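# Transfer top well plate from rack K1 to nest N1

## Task

Take the top 96-well plate off the stack rack K1 and set it in the plate nest N1. It must rest level and within the nest's locating features, with its A1 well (the plate's clipped corner) at the nest corner labelled A1. The bottom plate has to stay in K1 undisturbed. The plate has to stay put without the robot supporting it. Finally open the gripper and move the arm away.

## Robot and tools

Robot: one arm with six revolute joints and a two-finger parallel gripper. In column order the joints are waist, shoulder, elbow, wrist pitch, wrist yaw and wrist roll. One command value drives both fingers together. The pinch point sits midway between the finger pads, roughly 1 cm behind the fingertips. The fingers extend along that point's +z axis and close along its y axis. A wrist camera and its bracket are also mounted on the gripper, so leave room for them.

Scene frame: the origin is on the table surface directly under the arm base. +z is up, and +y is to the left when facing along +x. The base may be slightly tilted. Commands are not written in this frame; they are joint angles.

execute_actions(actions, pictures): each call takes an empty list or a list holding exactly one item.
- Empty list {"actions": []}: sends nothing and just reports the current state.
- Move {"rows": [[...], ...], "steps": n}: n is 1 to 15 control steps of 1/30 s each, defaulting to 15. rows holds 1 to 15 rows, one per step; if there are fewer rows than steps, the last row repeats. Each row is seven plain numbers. The first six are absolute target angles in radians for waist, shoulder, elbow, wrist pitch, wrist yaw and wrist roll, on the same scale as the Joint positions line. They are not offsets. The seventh is the gripper opening, from -1 (closed) to +1 (fully open).
- Wait {"steps": n}: n up to 300. It sends nothing new and returns once n steps have passed since the previous result, with your reply time counted in.
- pictures (boolean) turns the camera images on or off; they are included by default.

Stated joint ranges (rad): waist -2.618 to 3.054, shoulder 0.000 to 3.142, elbow 0.000 to 3.142, wrist pitch -1.571 to 1.571, wrist yaw -1.571 to 1.571, wrist roll -2.094 to 2.094. A call is refused, and nothing is sent, if any target is more than 0.036 beyond a range end and also farther out than that joint's last reported angle. The true end stops can differ from these values by up to 0.036 either way. A target beyond the real stop is cut back to the stop, and the result then reports "joint sent to its limit". That line can refer to an earlier action that is still running. If the line is absent, do not assume there is more travel.

Motion limits: on each step, every joint's target is kept close to its measured angle. The allowed leads are 0.202 rad (waist), 0.258 (shoulder), 0.238 (elbow), 0.573 (wrist pitch), 0.522 (wrist yaw and roll). If a step's targets would move the gripper more than 70 mm away from where it is now, all joints are pulled back proportionally. Large moves therefore need several calls or waits. Friction can leave a joint up to about 0.031 rad short of its target, and commands smaller than that may not move it at all. Between calls the arm keeps heading for the last row sent. It stops trying once it has nearly stalled or a step is HELD, and after that only a new action makes it go farther. Fingers that are already moving keep moving.

Result lines: Joint positions and Joint velocities give the six joints (rad, rad/s) followed by the finger-pad gap (m, m/s; fully open is 0.094 m). grip_measured is the measured opening expressed on the command scale. It can be offset by about 1 mm for the whole scene. "joint command not followed" means the clearance check changed or blocked targets; mounting blocks and posts count as part of the arm. HELD marks steps where your row was not sent, in whole or in part. Joint torques give the full drive output per joint. They carry offsets, scale errors and noise, and are nonzero even in free air. MOTOR HOT appears from 75 °C. At 90 °C the arm halts for 10 s, and at 100 °C it loses hold and drops. Both halts are reported as OVER-TEMPERATURE FAULT. Holding a load for a long time heats the motors, so avoid it.

Gripping: to hold a part, command an opening below grip_measured. About 0.03 below gives a firm grip; a smaller difference grips more gently. Each pad pushes with at most about 50 to 62 N, and less on parts thinner than about 2 mm. Expect brief disturbances that pull on a held part or shove loose objects.

zoom_image(camera, region): camera is cam_head_left, cam_head_right or cam_wrist. Each image is 672x504. region is [x0, y0, x1, y1] in pixels, with (0, 0) at the top left, at most 504 by 504. It gives a closer view of that camera's latest image.

read_manual(section): returns only the licence texts ("licences"). It does not move anything.

finished_scene(scene): ends the current scene, passing its number, and grades it. It cannot be undone. Replying with no tool call also ends things. Before calling it, make sure the plate rests on its own in N1 and the gripper is open and clear.

Avoid dropping the plate, slipping or slamming, hard collisions, and shoving the lower plate or the rack. Never push anything off the table, because that ends the scene. Move smoothly and use modest effort.

Each tool is called after "Emit:" as a command line: name --argument value for each argument, lists and objects as JSON in quotes; but a table of rows of numbers goes row by row, as --pt "numbers of a row", without its own name.

## Session

Emit:
execute_actions --actions '[]'

Scene clock: 0.00 s of 8400.00 s.
grip_measured=+1.000
Joint positions: [ 0.078  2.291  0.98   0.974  0.281 -1.052  0.094]
Joint velocities: [-0.012 -0.007  0.007  0.022  0.037 -0.037  0.   ]
Joint torques (N m, as the arm reports them, + toward a larger angle): no reading
Motor temperatures (°C, as the motors report them): [19 22 18 21 18 19]

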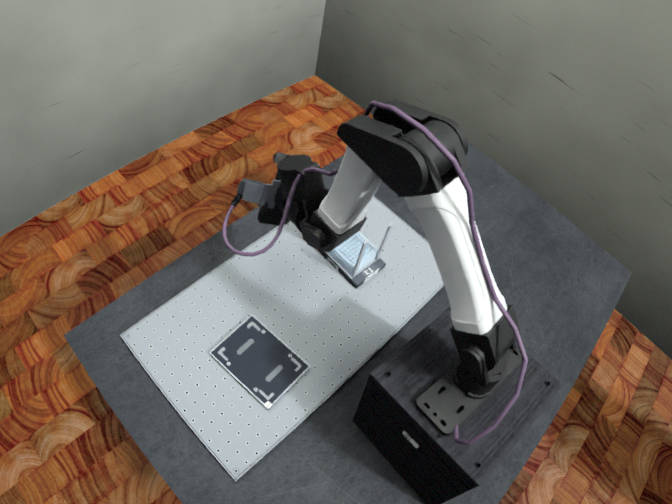

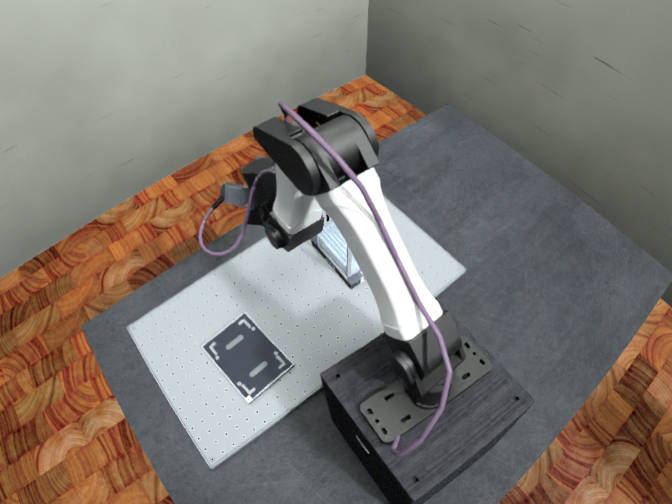

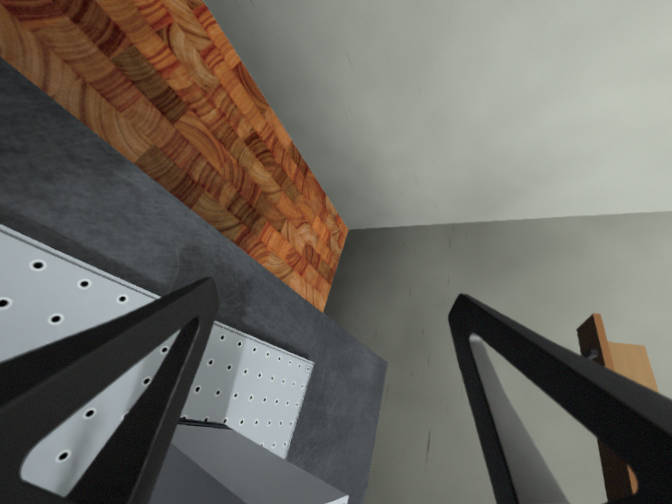

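Emit:
execute_actions --actions '[{"rows":[[0.0,1.7,1.5,0.3,0,0,1]]}]' --pictures false

Emit:
execute_actions --actions '[{"rows":[[0.0,1.7,1.5,-1.37,0,0,1]]}]' --pictures false

Emit:
execute_actions --actions '[{"steps":45}]'

Scene clock: 16.63 s of 8400.00 s.
grip_measured=+1.000
Joint positions: [ 0.027  1.841  1.379  0.439  0.075 -0.389  0.094]
Joint velocities: [-0.007 -0.852  0.613 -0.535 -0.256  1.311  0.   ]
Joint torques (N m, as the arm reports them, + toward a larger angle): [ -0.64 -15.79   9.99   2.51  -0.05  -0.01]
Motor temperatures (°C, as the motors report them): [19 28 19 26 18 19]
Steps of this call (steps 1 to 90: nothing new was sent; then 13.13 s passed at rest; steps 91 to 105: all 15 steps of this action). Readings (joint positions):
91: [0.074 2.274 0.996 0.906 0.255 -1.003]
92: [0.067 2.249 1.024 0.810 0.222 -0.944]
94: [0.050 2.185 1.088 0.682 0.178 -0.841]
98: [0.030 2.052 1.210 0.560 0.130 -0.671]
105: the state above

Scene clock: 17.13 s of 8400.00 s.
grip_measured=+1.000
Joint positions: [ 0.011  1.695  1.504 -0.767  0.013 -0.042  0.094]
Joint velocities: [ 0.012  0.032 -0.017 -2.425 -0.095  0.139  0.   ]
Joint torques (N m, as the arm reports them, + toward a larger angle): [ -0.19 -11.5    7.4    1.6   -0.11   0.04]
Motor temperatures (°C, as the motors report them): [19 28 19 26 18 19]
Steps of this call (steps 1 to 15: all 15 steps of this action). Readings (joint positions):
1: [0.025 1.805 1.412 0.355 0.062 -0.321]
2: [0.022 1.768 1.444 0.246 0.050 -0.258]
4: [0.015 1.703 1.488 0.053 0.034 -0.168]
8: [0.011 1.665 1.504 -0.220 0.022 -0.096]
15: the state above

Scene clock: 18.63 s of 8400.00 s.
grip_measured=+1.000
Joint positions: [ 0.011  1.697  1.504 -1.363  0.005 -0.01   0.094]
Joint velocities: [ 0.002 -0.002  0.012 -0.037  0.037 -0.037  0.   ]
Joint torques (N m, as the arm reports them, + toward a larger angle): [ -0.43 -10.06   6.15   0.04  -0.09   0.01]
Motor temperatures (°C, as the motors report them): [19 28 19 26 18 19]
Steps of this call (steps 1 to 45: the robot went on to your last target). Readings (joint positions):
1: [0.011 1.696 1.504 -0.849 0.012 -0.038]
2: [0.011 1.697 1.504 -0.931 0.011 -0.034]
4: [0.011 1.697 1.504 -1.088 0.009 -0.026]
8: [0.011 1.697 1.504 -1.265 0.007 -0.016]
45: the state above
The arm was judged still, so your last target was given up. Only a new action makes it travel on or press farther. Fingers that are still opening or closing keep moving.

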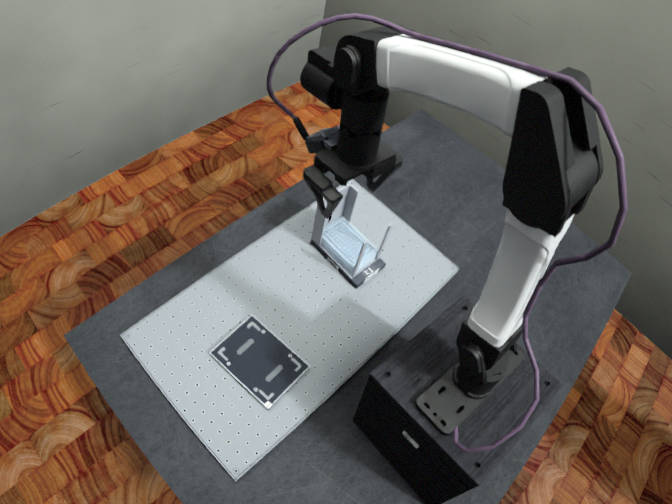

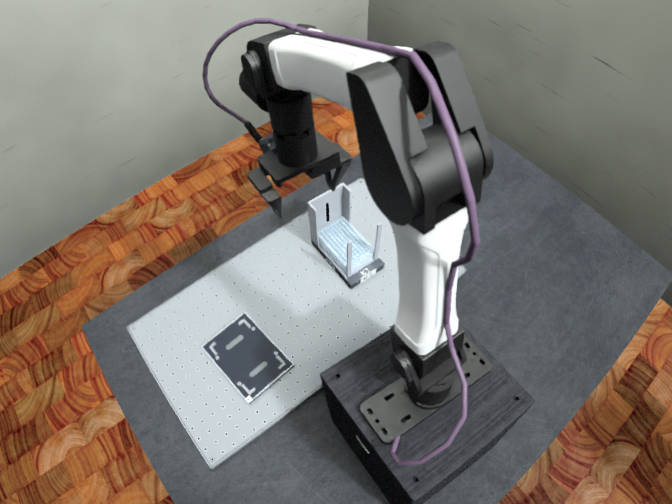

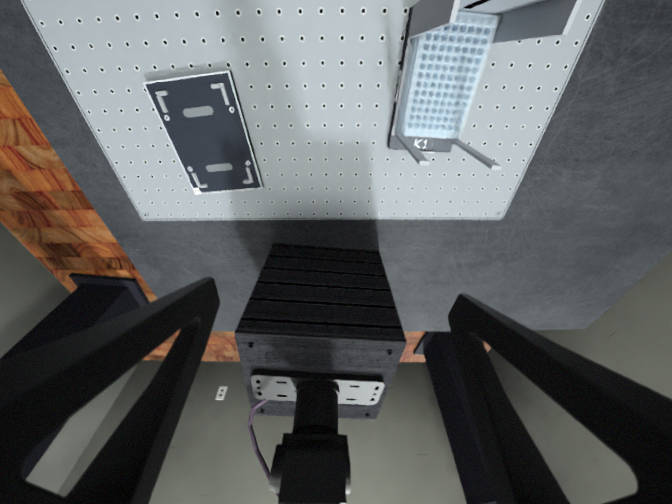

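Emit:
zoom_image --camera "cam_wrist" --region '[340,0,600,195]'

Emit:
zoom_image --camera "cam_head_right" --region '[270,170,430,300]'

Emit:
zoom_image --camera "cam_wrist" --region '[100,40,360,235]'

Emit:
zoom_image --camera "cam_head_left" --region '[190,300,330,420]'

Region (340, 0, 600, 195) of cam_wrist's 672x504 image, scaled by 1.938, with more detail than that image has; it fills the top 378 rows of this view, and the rest is white.

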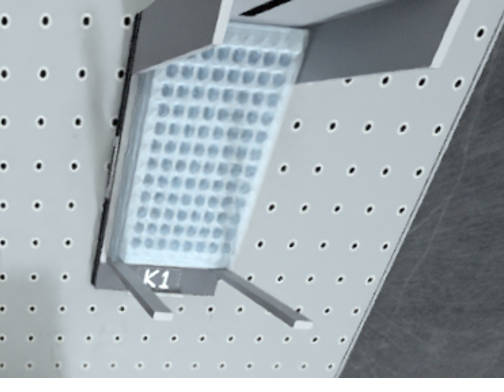

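Region (270, 170, 430, 300) of cam_head_right's 672x504 image, scaled by 3.150, with more detail than that image has; it fills the top 410 rows of this view, and the rest is white.

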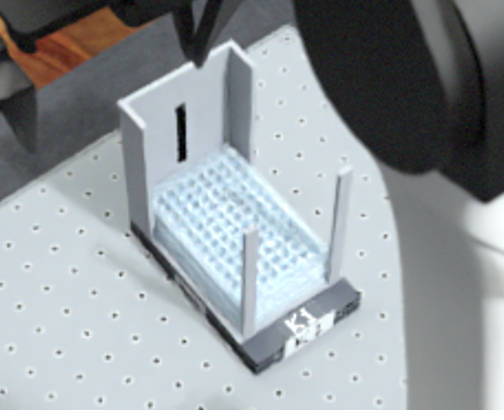

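Region (100, 40, 360, 235) of cam_wrist's 672x504 image, scaled by 1.938, with more detail than that image has; it fills the top 378 rows of this view, and the rest is white.

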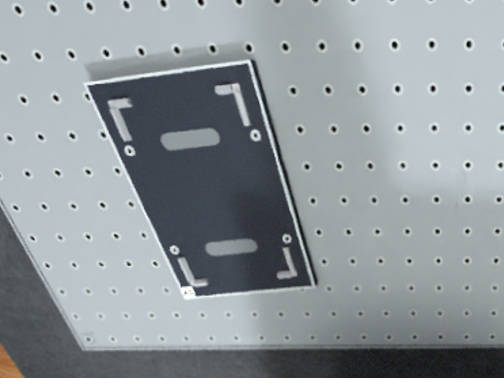

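Region (190, 300, 330, 420) of cam_head_left's 672x504 image, scaled by 3.600, with more detail than that image has; it fills the top 432 rows of this view, and the rest is white.

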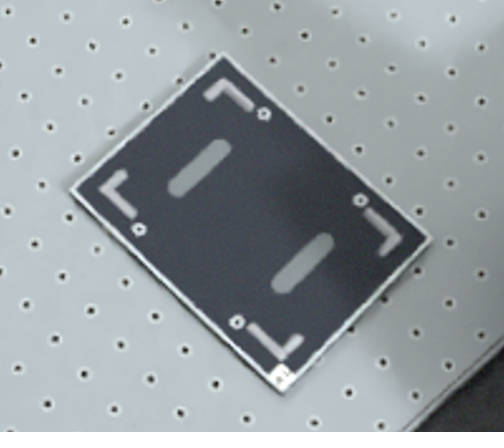

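Emit:
execute_actions --actions '[{"rows":[[-0.03,1.74,1.53,-1.35,0,-0.03,1],[-0.07,1.8,1.57,-1.33,0,-0.06,1],[-0.12,1.87,1.61,-1.31,0,-0.1,1],[-0.17,1.95,1.66,-1.28,0,-0.15,1],[-0.22,2.03,1.71,-1.25,0,-0.2,1],[-0.28,2.12,1.77,-1.22,0,-0.25,1],[-0.34,2.252,1.843,-1.162,0,-0.3,1]]}]' --pictures false

Emit:
execute_actions --actions '[{"steps":30}]'

Scene clock: 38.00 s of 8400.00 s.
grip_measured=+1.000
Joint positions: [-0.355  2.286  1.807 -1.181  0.005 -0.252  0.094]
Joint velocities: [-0.042  0.168 -0.017 -0.007 -0.007 -0.271  0.   ]
Joint torques (N m, as the arm reports them, + toward a larger angle): [  1.3  -19.91   8.9    0.05  -0.08  -0.17]
Motor temperatures (°C, as the motors report them): [19 29 21 23 18 19]
Steps of this call (steps 1 to 90: nothing new was sent; then 15.87 s passed at rest; steps 91 to 105: all 15 steps of this action). Readings (joint positions):
91: [0.008 1.700 1.504 -1.363 0.004 -0.012]
92: [-0.003 1.714 1.513 -1.368 0.001 -0.019]
94: [-0.058 1.791 1.573 -1.365 -0.005 -0.050]
98: [-0.205 2.017 1.711 -1.293 -0.005 -0.133]
105: the state above

Scene clock: 39.00 s of 8400.00 s.
grip_measured=+1.000
Joint positions: [-0.349  2.272  1.807 -1.171  0.005 -0.29   0.094]
Joint velocities: [ 0.012 -0.002 -0.002  0.022  0.022  0.022  0.   ]
Joint torques (N m, as the arm reports them, + toward a larger angle): [  0.66 -17.38   8.92   0.05  -0.06  -0.15]
Motor temperatures (°C, as the motors report them): [19 30 21 23 18 19]
Steps of this call (steps 1 to 30: the robot went on to your last target). Readings (joint positions):
1: [-0.355 2.288 1.807 -1.180 0.005 -0.260]
2: [-0.353 2.286 1.807 -1.179 0.005 -0.266]
4: [-0.350 2.278 1.807 -1.175 0.005 -0.275]
8: [-0.349 2.272 1.807 -1.172 0.005 -0.284]
30: the state above
The arm was judged still, so your last target was given up. Only a new action makes it travel on or press farther. Fingers that are still opening or closing keep moving.

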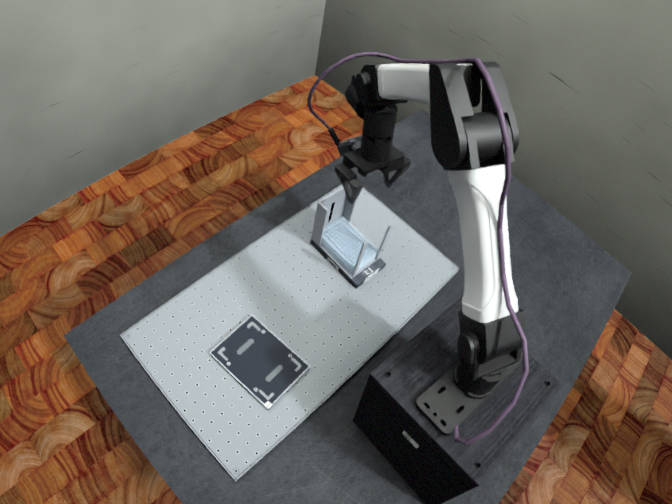

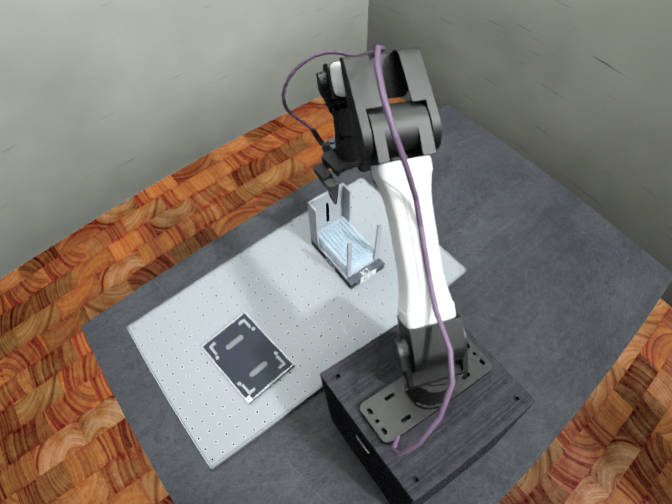

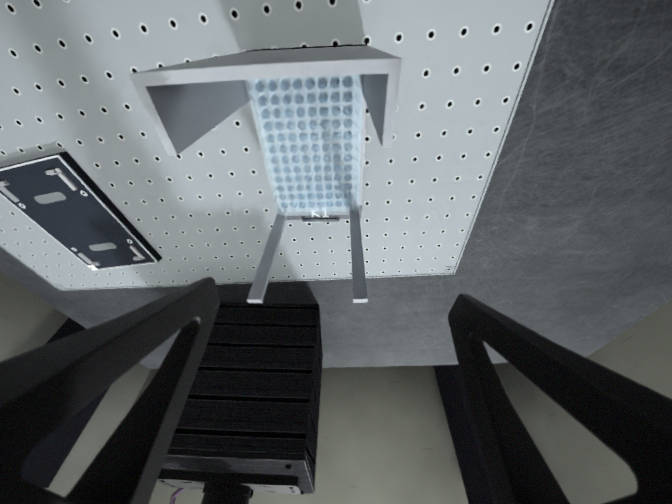

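Emit:
zoom_image --camera "cam_head_left" --region '[280,90,460,290]'

Emit:
zoom_image --camera "cam_wrist" --region '[210,40,430,240]'

Region (280, 90, 460, 290) of cam_head_left's 672x504 image, scaled by 2.520, with more detail than that image has; it fills the left 454 columns of this view, and the rest is white.

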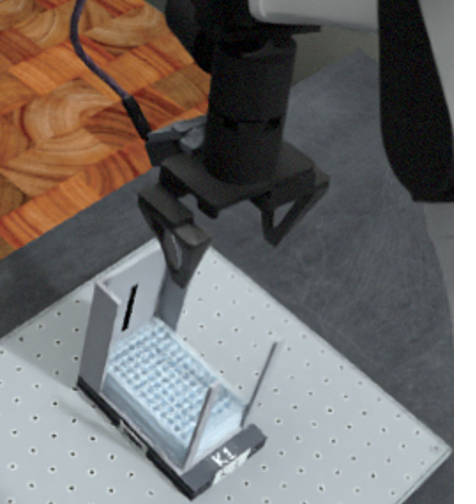

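Region (210, 40, 430, 240) of cam_wrist's 672x504 image, scaled by 2.291, with more detail than that image has; it fills the top 458 rows of this view, and the rest is white.

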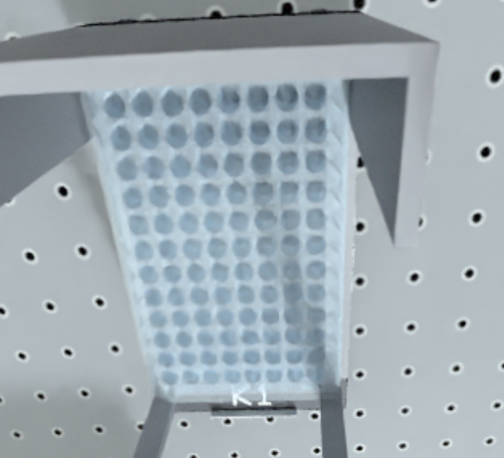

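Emit:
execute_actions --actions '[{"rows":[[-0.31,2.24,1.843,-1.15,0,-1.3,1]]}]' --pictures false

Emit:
execute_actions --actions '[{"steps":15}]'

Emit:
zoom_image --camera "cam_head_left" --region '[270,80,470,290]'

Scene clock: 60.37 s of 8400.00 s.
grip_measured=+1.000
Joint positions: [-0.314  2.262  1.807 -1.159  0.003 -1.234  0.094]
Joint velocities: [ 0.002  0.002 -0.007 -0.066  0.007 -0.403  0.   ]
Joint torques (N m, as the arm reports them, + toward a larger angle): [  0.21 -17.67   8.88   0.05  -0.11  -0.16]
Motor temperatures (°C, as the motors report them): [19 38 24 22 18 19]
Steps of this call (steps 1 to 90: nothing new was sent; then 17.87 s passed at rest; steps 91 to 105: all 15 steps of this action). Readings (joint positions):
91: [-0.347 2.272 1.807 -1.169 0.005 -0.369]
92: [-0.344 2.272 1.807 -1.167 0.005 -0.469]
94: [-0.332 2.271 1.807 -1.163 0.005 -0.666]
98: [-0.315 2.264 1.807 -1.161 0.004 -1.018]
105: the state above

Scene clock: 60.87 s of 8400.00 s.
grip_measured=+1.000
Joint positions: [-0.314  2.262  1.807 -1.158  0.003 -1.288  0.094]
Joint velocities: [-0.012 -0.012  0.007  0.022  0.007  0.066  0.   ]
Joint torques (N m, as the arm reports them, + toward a larger angle): [  0.33 -17.65   8.94   0.04  -0.09  -0.17]
Motor temperatures (°C, as the motors report them): [19 38 24 22 18 19]
Steps of this call (steps 1 to 15: the robot went on to your last target). Readings (joint positions):
1: [-0.314 2.262 1.807 -1.159 0.003 -1.245]
2: [-0.314 2.262 1.807 -1.159 0.003 -1.254]
4: [-0.314 2.262 1.807 -1.158 0.003 -1.267]
8: [-0.314 2.262 1.807 -1.158 0.003 -1.281]
15: the state above

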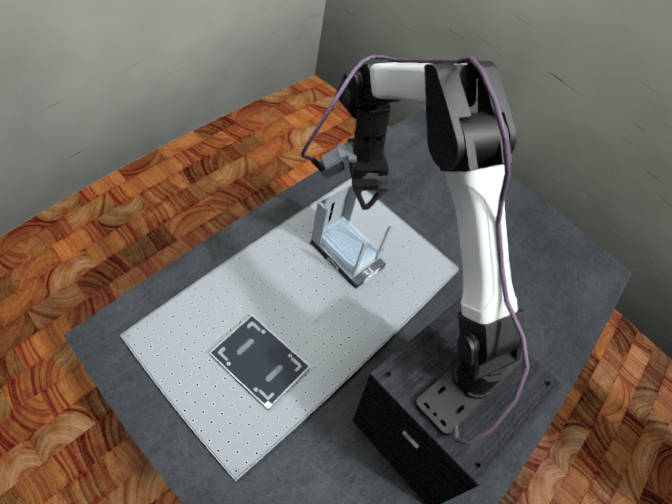

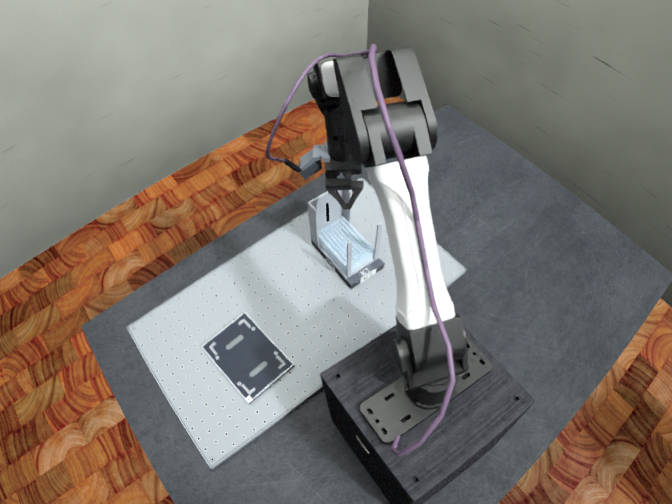

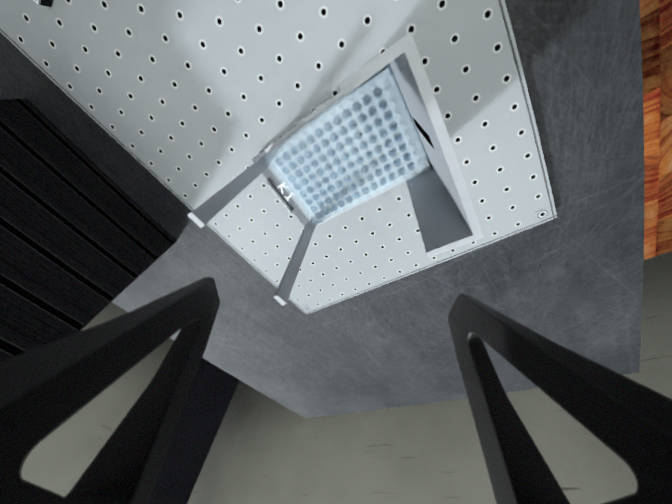

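Region (270, 80, 470, 290) of cam_head_left's 672x504 image, scaled by 2.400, with more detail than that image has; it fills the left 480 columns of this view, and the rest is white.

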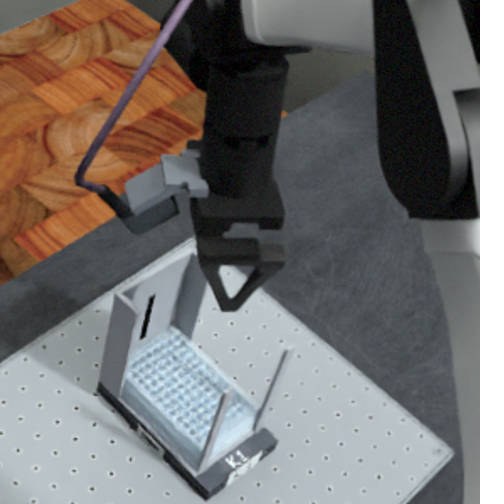

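Emit:
zoom_image --camera "cam_wrist" --region '[230,50,450,240]'

Emit:
zoom_image --camera "cam_head_left" --region '[295,125,405,220]'

Region (230, 50, 450, 240) of cam_wrist's 672x504 image, scaled by 2.291, with more detail than that image has; it fills the top 435 rows of this view, and the rest is white.

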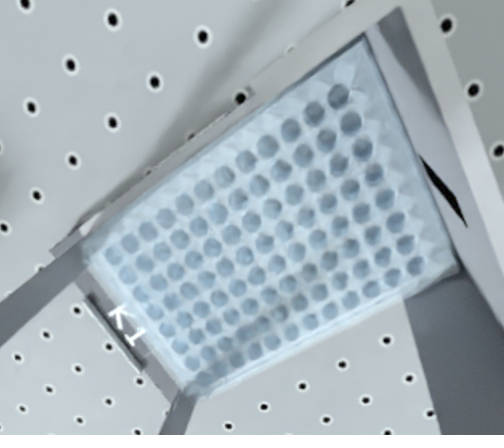

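Region (295, 125, 405, 220) of cam_head_left's 672x504 image, scaled by 4.582, with more detail than that image has; it fills the top 435 rows of this view, and the rest is white.

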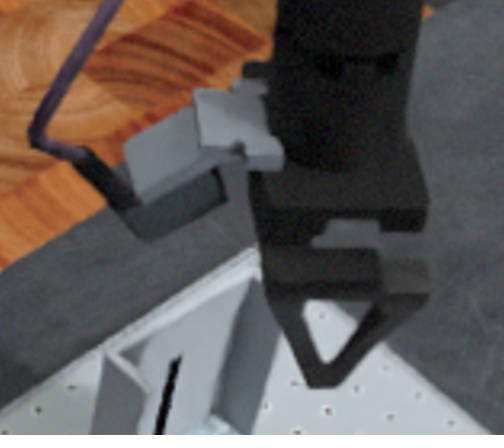

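Emit:
execute_actions --actions '[{"rows":[[-0.35,2.1,1.75,-0.9,-0.1,-1.0,1],[-0.35,2.1,1.75,-0.9,-0.1,-1.0,1],[-0.35,2.1,1.75,-0.9,-0.1,-1.0,1],[-0.45,1.75,1.2,0,-0.3,-0.4,1]]}]' --pictures false

Emit:
execute_actions --actions '[{"rows":[[-0.4975,1.75,0.39,0.725,-0.365,-0.262,1]]}]' --pictures false

Emit:
execute_actions --actions '[{"steps":45}]'

Scene clock: 105.43 s of 8400.00 s.
grip_measured=+1.000
Joint positions: [-0.456  1.74   1.226 -0.131 -0.27  -0.484  0.094]
Joint velocities: [-0.002  0.085 -0.193  0.74  -0.139  0.491  0.   ]
Joint torques (N m, as the arm reports them, + toward a larger angle): [  0.41 -11.46   6.28   2.24  -0.23   0.  ]
Motor temperatures (°C, as the motors report them): [19 46 28 22 18 19]
Steps of this call (steps 1 to 15: the robot went on to your last target; steps 16 to 90: nothing new was sent; then 41.07 s passed at rest; steps 91 to 105: all 15 steps of this action). Readings (joint positions):
91: [-0.317 2.245 1.790 -1.124 -0.011 -1.247]
92: [-0.320 2.219 1.766 -1.082 -0.028 -1.199]
94: [-0.338 2.143 1.713 -0.970 -0.077 -1.091]
98: [-0.423 1.873 1.441 -0.591 -0.189 -0.771]
105: the state above

Scene clock: 105.93 s of 8400.00 s.
grip_measured=+1.000
Joint positions: [-0.491  1.761  0.378  0.628 -0.355 -0.28   0.094]
Joint velocities: [-0.007  0.002 -0.002  0.608  0.007  0.081  0.   ]
Joint torques (N m, as the arm reports them, + toward a larger angle): [-0.36 -8.97  4.74  1.91 -0.23  0.02]
Motor temperatures (°C, as the motors report them): [19 46 28 22 18 19]
Steps of this call (steps 1 to 15: all 15 steps of this action). Readings (joint positions):
1: [-0.459 1.740 1.180 -0.026 -0.286 -0.448]
2: [-0.464 1.735 1.113 0.103 -0.303 -0.412]
4: [-0.480 1.736 0.962 0.325 -0.322 -0.361]
8: [-0.491 1.739 0.641 0.564 -0.340 -0.308]
15: the state above

Scene clock: 107.43 s of 8400.00 s.
grip_measured=+1.000
Joint positions: [-0.491  1.761  0.378  0.707 -0.358 -0.272  0.094]
Joint velocities: [-0.012 -0.007 -0.002 -0.081 -0.081 -0.022  0.   ]
Joint torques (N m, as the arm reports them, + toward a larger angle): [-0.36 -9.09  4.86  2.15 -0.24  0.02]
Motor temperatures (°C, as the motors report them): [19 45 28 23 18 19]
Steps of this call (steps 1 to 30: the robot went on to your last target; steps 31 to 45: nothing new was sent). Readings (joint positions):
1: [-0.491 1.761 0.378 0.648 -0.355 -0.278]
2: [-0.491 1.761 0.378 0.662 -0.356 -0.277]
4: [-0.491 1.761 0.378 0.680 -0.357 -0.275]
8: [-0.491 1.761 0.378 0.697 -0.358 -0.273]
45: the state above
The arm was judged still, so your last target was given up. Only a new action makes it travel on or press farther. Fingers that are still opening or closing keep moving.

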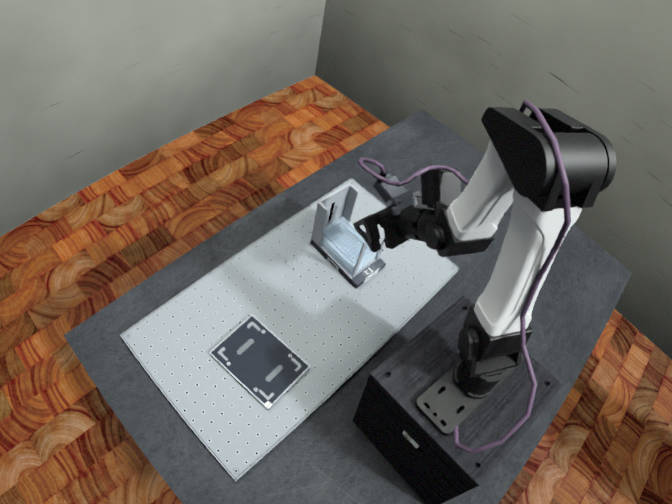

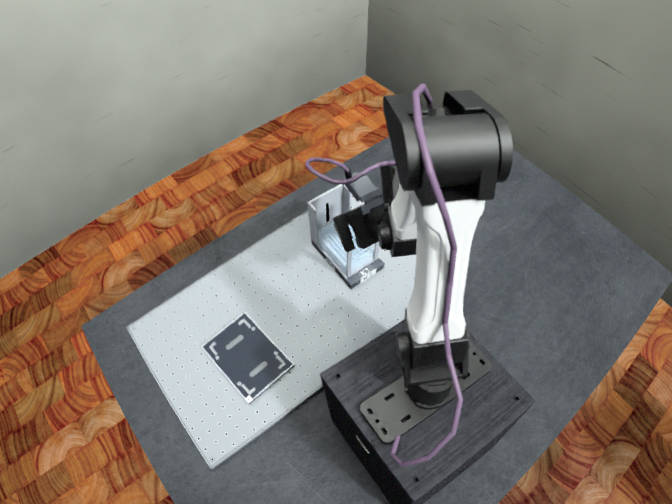

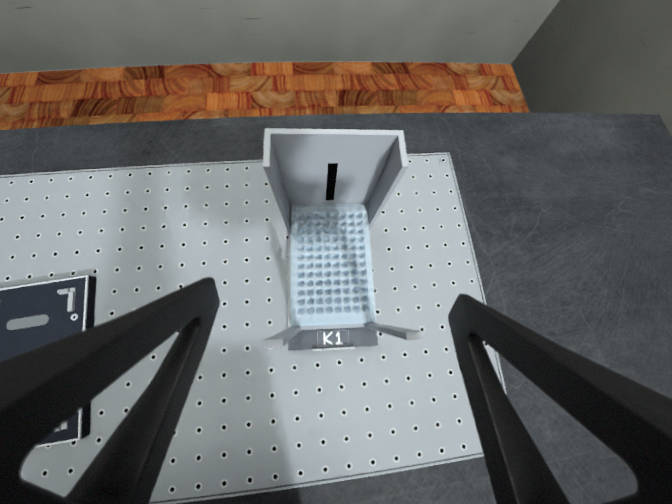

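Emit:
execute_actions --actions '[{"rows":[[-0.50,1.77,0.385,0.75,-0.365,-0.26,1],[-0.505,1.79,0.38,0.78,-0.365,-0.26,1],[-0.509,1.815,0.375,0.81,-0.365,-0.26,1],[-0.509,1.84,0.37,0.84,-0.365,-0.26,1],[-0.509,1.87,0.37,0.87,-0.365,-0.26,1],[-0.509,1.9,0.37,0.9,-0.365,-0.26,1],[-0.509,1.93,0.37,0.93,-0.365,-0.26,1],[-0.509,1.96,0.37,0.96,-0.365,-0.26,1],[-0.509,1.99,0.375,0.99,-0.365,-0.26,1],[-0.509,2.015,0.38,1.02,-0.365,-0.26,1],[-0.509,2.04,0.38,1.04,-0.365,-0.26,1],[-0.509,2.055,0.38,1.055,-0.365,-0.26,1],[-0.509,2.07,0.38,1.06,-0.365,-0.26,1]]}]' --pictures false

Emit:
execute_actions --actions '[{"steps":15}]'

Scene clock: 117.93 s of 8400.00 s.
grip_measured=+1.000
Joint positions: [-0.497  2.046  0.378  1.013 -0.361 -0.272  0.094]
Joint velocities: [-0.012  0.227  0.002  0.227  0.051 -0.051  0.   ]
Joint torques (N m, as the arm reports them, + toward a larger angle): [-0.78 -8.12  2.46  2.11 -0.3   0.04]
Motor temperatures (°C, as the motors report them): [19 41 26 25 18 19]
Steps of this call (steps 1 to 90: nothing new was sent; then 7.00 s passed at rest; steps 91 to 105: all 15 steps of this action). Readings (joint positions):
91: [-0.491 1.761 0.378 0.710 -0.358 -0.272]
92: [-0.491 1.764 0.378 0.718 -0.359 -0.271]
94: [-0.493 1.788 0.378 0.756 -0.359 -0.271]
98: [-0.497 1.897 0.378 0.848 -0.360 -0.270]
105: the state above

Scene clock: 118.43 s of 8400.00 s.
grip_measured=+1.000
Joint positions: [-0.497  2.059  0.378  1.041 -0.36  -0.27   0.094]
Joint velocities: [-0.002 -0.007 -0.007 -0.022  0.022  0.007  0.   ]
Joint torques (N m, as the arm reports them, + toward a larger angle): [-0.81 -7.98  2.27  2.22 -0.22  0.02]
Motor temperatures (°C, as the motors report them): [19 41 26 25 18 19]
Steps of this call (steps 1 to 15: the robot went on to your last target). Readings (joint positions):
1: [-0.497 2.053 0.378 1.020 -0.360 -0.272]
2: [-0.497 2.057 0.378 1.025 -0.360 -0.272]
4: [-0.497 2.059 0.378 1.030 -0.360 -0.271]
8: [-0.497 2.059 0.378 1.037 -0.360 -0.270]
15: the state above

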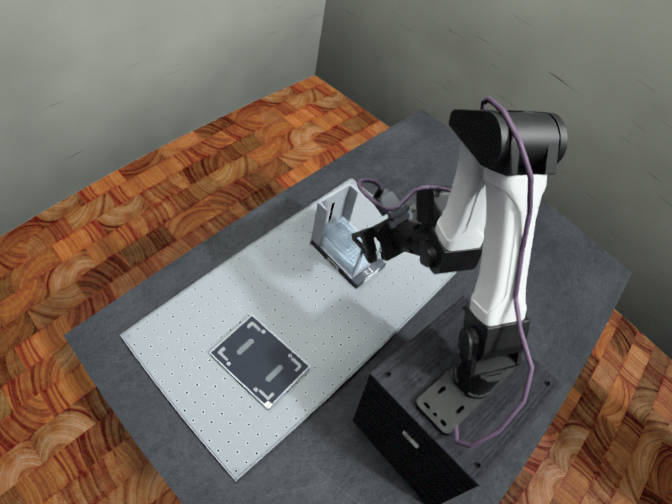

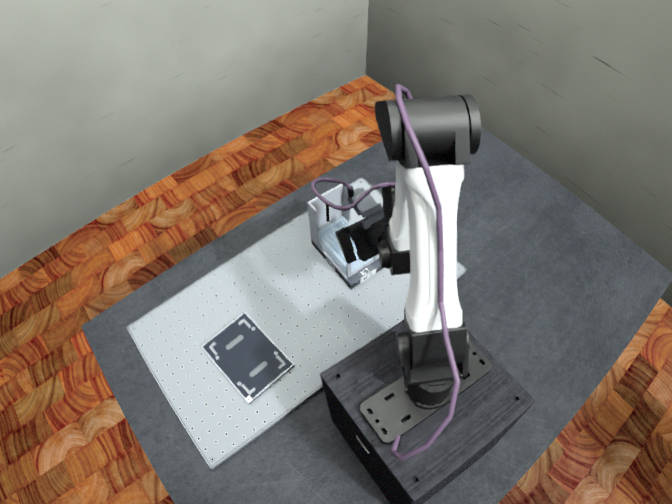

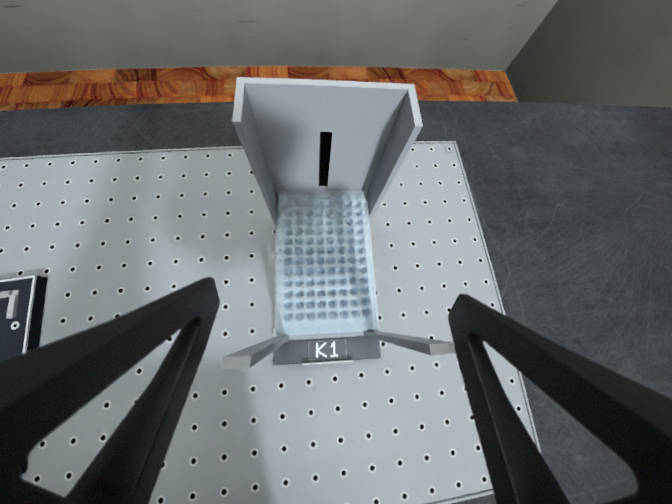

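Emit:
execute_actions --actions '[{"rows":[[-0.52,2.03,0.41,1.02,-0.39,-0.29,1],[-0.53,2.02,0.42,1.0,-0.41,-0.3,1],[-0.545,2.015,0.425,0.98,-0.435,-0.31,1],[-0.56,2.01,0.43,0.95,-0.46,-0.32,1],[-0.575,2.01,0.43,0.93,-0.49,-0.33,1],[-0.59,2.01,0.43,0.91,-0.515,-0.335,1],[-0.598,2.01,0.43,0.89,-0.535,-0.336,1]]}]' --pictures false

Emit:
execute_actions --actions '[{"steps":12}]'

Scene clock: 138.77 s of 8400.00 s.
grip_measured=+1.000
Joint positions: [-0.59   2.028  0.408  0.9   -0.514 -0.322  0.094]
Joint velocities: [ 0.012  0.007  0.002 -0.051 -0.095 -0.125  0.   ]
Joint torques (N m, as the arm reports them, + toward a larger angle): [ -0.61 -10.74   4.19   1.83  -0.32  -0.14]
Motor temperatures (°C, as the motors report them): [19 36 24 28 18 19]
Steps of this call (steps 1 to 15: the robot went on to your last target; steps 16 to 90: nothing new was sent; then 16.83 s passed at rest; steps 91 to 105: all 15 steps of this action). Readings (joint positions):
91: [-0.498 2.058 0.378 1.039 -0.364 -0.271]
92: [-0.503 2.054 0.379 1.029 -0.372 -0.275]
94: [-0.522 2.043 0.390 1.003 -0.397 -0.286]
98: [-0.578 2.028 0.408 0.951 -0.464 -0.309]
105: the state above

Scene clock: 139.17 s of 8400.00 s.
grip_measured=+1.000
Joint positions: [-0.59   2.028  0.408  0.89  -0.527 -0.326  0.094]
Joint velocities: [-0.012 -0.002 -0.012  0.007 -0.066  0.037  0.   ]
Joint torques (N m, as the arm reports them, + toward a larger angle): [ -0.56 -10.71   4.18   1.81  -0.32  -0.15]
Motor temperatures (°C, as the motors report them): [19 36 24 28 18 19]
Steps of this call (steps 1 to 12: the robot went on to your last target). Readings (joint positions):
1: [-0.590 2.028 0.408 0.898 -0.517 -0.323]
2: [-0.590 2.028 0.408 0.896 -0.519 -0.324]
4: [-0.590 2.028 0.408 0.893 -0.522 -0.325]
8: [-0.590 2.028 0.408 0.890 -0.525 -0.326]
12: the state above

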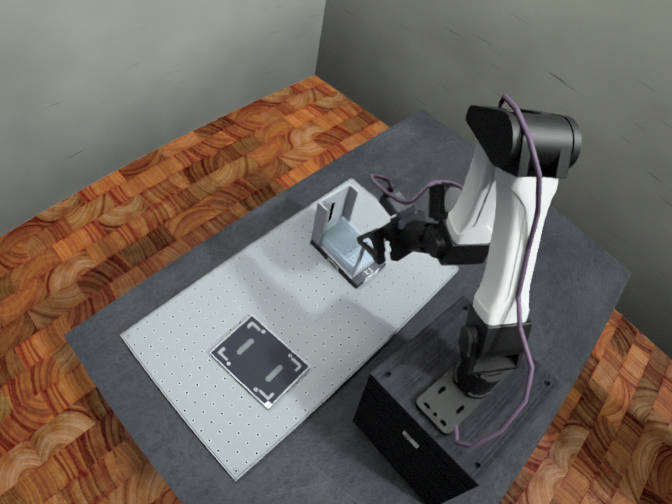

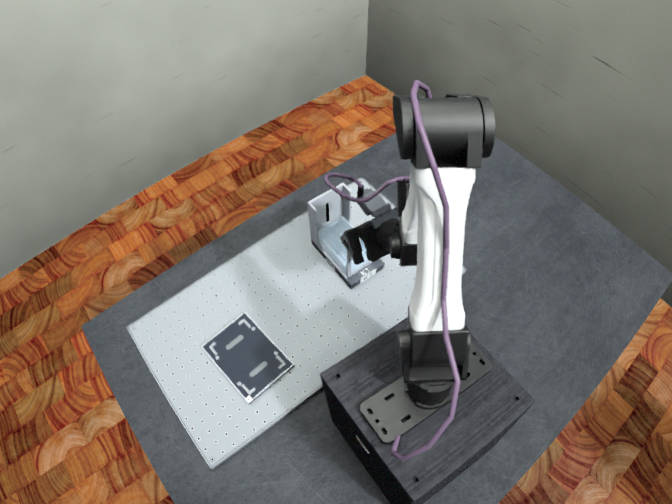

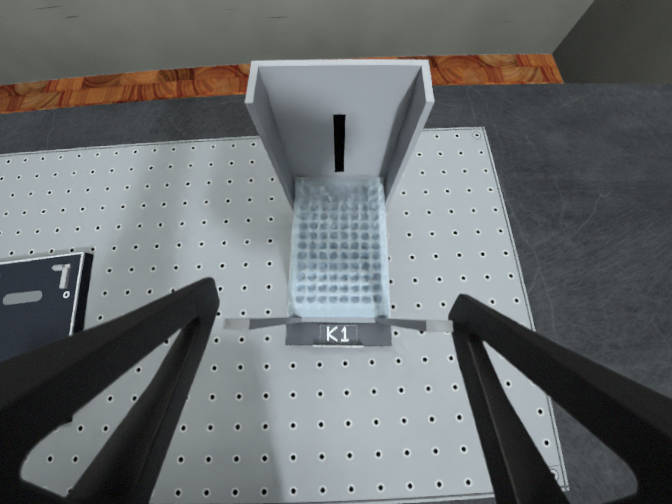

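Emit:
execute_actions --actions '[{"rows":[[-0.6,2.04,0.45,0.88,-0.545,-0.35,1],[-0.604,2.045,0.465,0.87,-0.555,-0.37,1],[-0.604,2.05,0.48,0.855,-0.565,-0.39,1],[-0.604,2.06,0.495,0.84,-0.575,-0.41,1],[-0.604,2.07,0.51,0.83,-0.586,-0.42,1],[-0.604,2.085,0.512,0.825,-0.586,-0.42,1]]}]' --pictures false

Emit:
execute_actions --actions '[{"steps":8}]'

Scene clock: 155.97 s of 8400.00 s.
grip_measured=+1.000
Joint positions: [-0.593  2.069  0.491  0.847 -0.578 -0.401  0.094]
Joint velocities: [-0.007  0.012  0.007 -0.007 -0.037 -0.051  0.   ]
Joint torques (N m, as the arm reports them, + toward a larger angle): [-0.72 -8.04  4.3   1.51 -0.34 -0.2 ]
Motor temperatures (°C, as the motors report them): [19 36 23 28 18 19]
Steps of this call (steps 1 to 30: the robot went on to your last target; steps 31 to 90: nothing new was sent; then 13.30 s passed at rest; steps 91 to 105: all 15 steps of this action). Readings (joint positions):
91: [-0.590 2.028 0.410 0.886 -0.529 -0.329]
92: [-0.590 2.029 0.416 0.881 -0.533 -0.334]
94: [-0.590 2.037 0.441 0.867 -0.544 -0.353]
98: [-0.590 2.067 0.488 0.850 -0.564 -0.386]
105: the state above

Scene clock: 156.23 s of 8400.00 s.
grip_measured=+1.000
Joint positions: [-0.593  2.069  0.491  0.847 -0.58  -0.404  0.094]
Joint velocities: [-0.002 -0.012  0.007  0.007 -0.007 -0.007  0.   ]
Joint torques (N m, as the arm reports them, + toward a larger angle): [-0.8  -8.04  4.33  1.51 -0.36 -0.2 ]
Motor temperatures (°C, as the motors report them): [19 36 23 28 18 19]
Steps of this call (steps 1 to 8: the robot went on to your last target). Readings (joint positions):
1: [-0.593 2.069 0.491 0.847 -0.578 -0.401]
2: [-0.593 2.069 0.491 0.847 -0.578 -0.402]
4: [-0.593 2.069 0.491 0.847 -0.579 -0.403]
8: the state above

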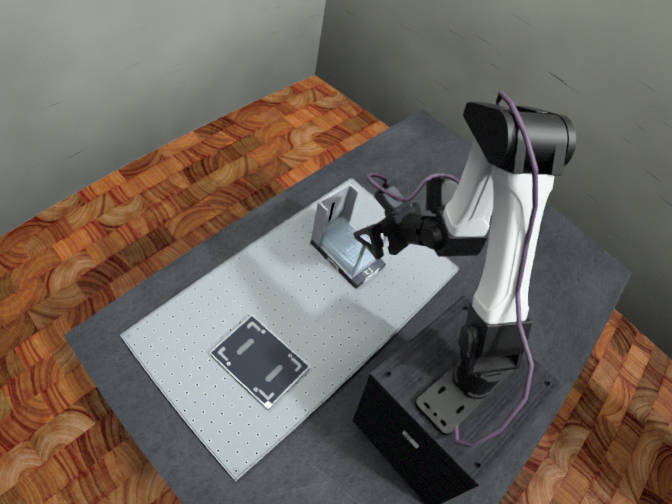

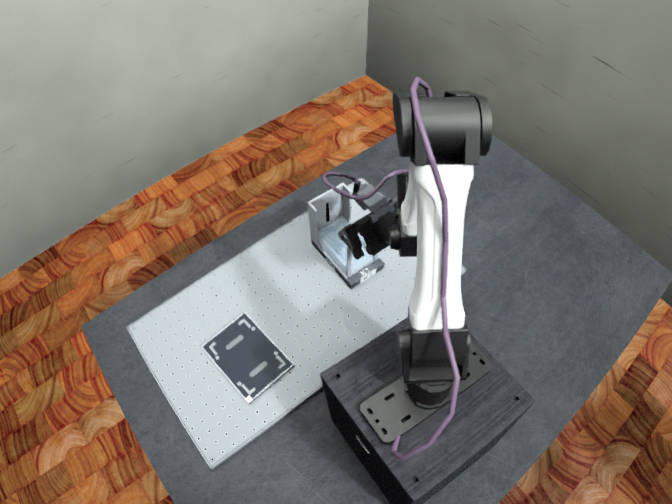

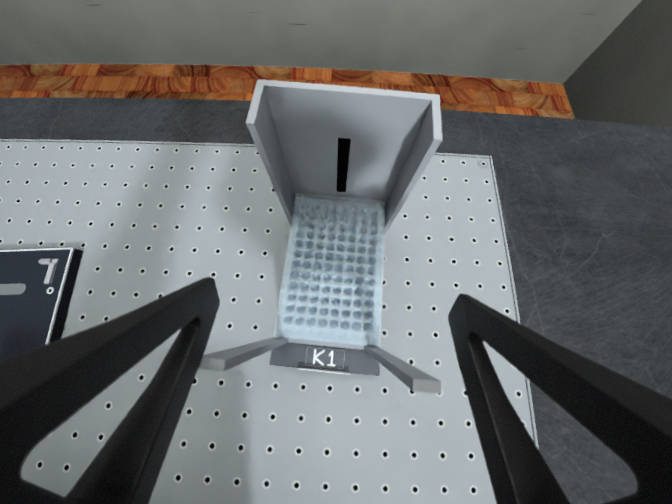

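Emit:
execute_actions --actions '[{"rows":[[-0.58,2.09,0.512,0.86,-0.58,-0.39,1],[-0.575,2.1,0.513,0.87,-0.58,-0.375,1],[-0.575,2.11,0.514,0.88,-0.58,-0.372,1],[-0.575,2.12,0.515,0.89,-0.58,-0.372,1],[-0.575,2.135,0.516,0.9,-0.58,-0.372,1],[-0.575,2.15,0.517,0.912,-0.58,-0.372,1],[-0.575,2.165,0.519,0.924,-0.58,-0.372,1],[-0.575,2.18,0.52,0.936,-0.58,-0.372,1],[-0.575,2.195,0.522,0.948,-0.58,-0.372,1],[-0.575,2.21,0.524,0.96,-0.58,-0.372,1],[-0.575,2.222,0.526,0.968,-0.58,-0.372,1]]}]' --pictures false

Emit:
execute_actions --actions '[{"steps":10}]'

Scene clock: 162.00 s of 8400.00 s.
grip_measured=+1.000
Joint positions: [-0.587  2.214  0.498  0.934 -0.578 -0.383  0.094]
Joint velocities: [-0.002 -0.002  0.012  0.066  0.066 -0.022  0.   ]
Joint torques (N m, as the arm reports them, + toward a larger angle): [ 0.79 -9.17  3.95  2.02 -0.3   0.02]
Motor temperatures (°C, as the motors report them): [20 35 23 28 18 19]
Steps of this call (steps 1 to 15: the robot went on to your last target; steps 16 to 90: nothing new was sent; then 2.27 s passed at rest; steps 91 to 105: all 15 steps of this action). Readings (joint positions):
91: [-0.593 2.069 0.491 0.848 -0.580 -0.403]
92: [-0.592 2.071 0.491 0.851 -0.580 -0.400]
94: [-0.589 2.086 0.491 0.864 -0.582 -0.392]
98: [-0.587 2.142 0.491 0.890 -0.582 -0.386]
105: the state above

Scene clock: 162.33 s of 8400.00 s.
grip_measured=+1.000
Joint positions: [-0.587  2.214  0.5    0.949 -0.578 -0.382  0.094]
Joint velocities: [-0.002 -0.017 -0.007 -0.007 -0.022  0.007  0.   ]
Joint torques (N m, as the arm reports them, + toward a larger angle): [ 0.85 -9.12  3.86  1.93 -0.29 -0.01]
Motor temperatures (°C, as the motors report them): [20 35 23 28 18 19]
Steps of this call (steps 1 to 10: the robot went on to your last target). Readings (joint positions):
1: [-0.587 2.214 0.498 0.937 -0.578 -0.383]
2: [-0.587 2.214 0.499 0.940 -0.578 -0.383]
4: [-0.587 2.214 0.500 0.944 -0.578 -0.382]
8: [-0.587 2.214 0.500 0.949 -0.578 -0.382]
10: the state above

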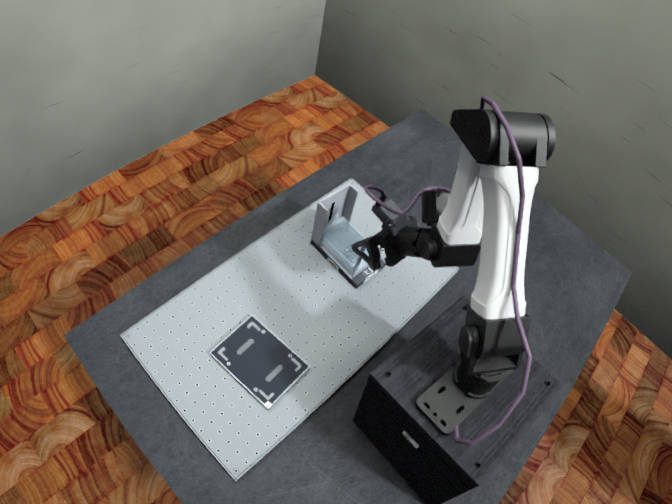

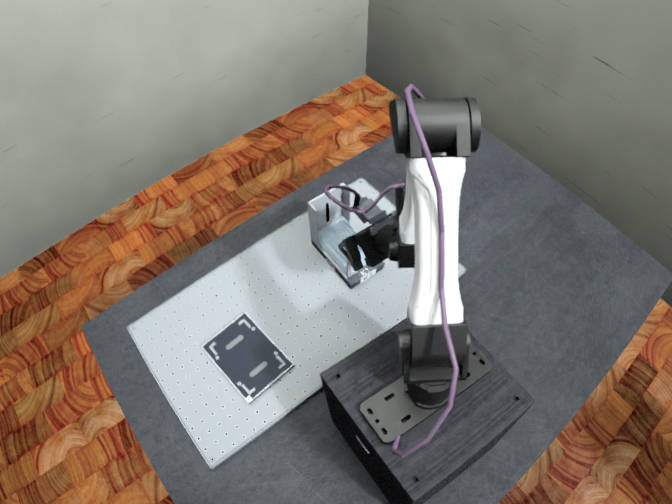

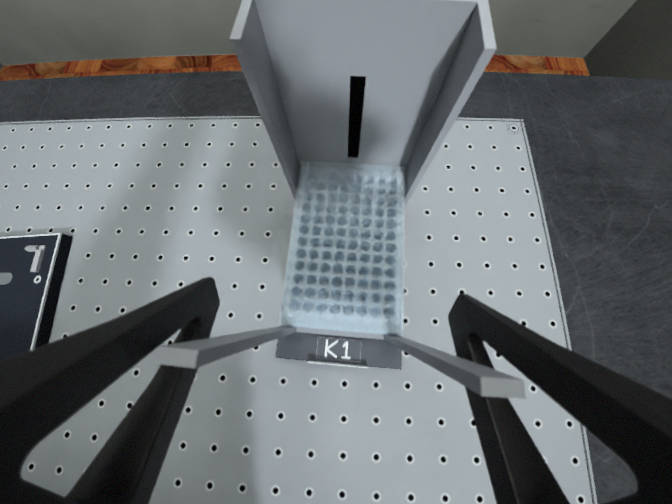

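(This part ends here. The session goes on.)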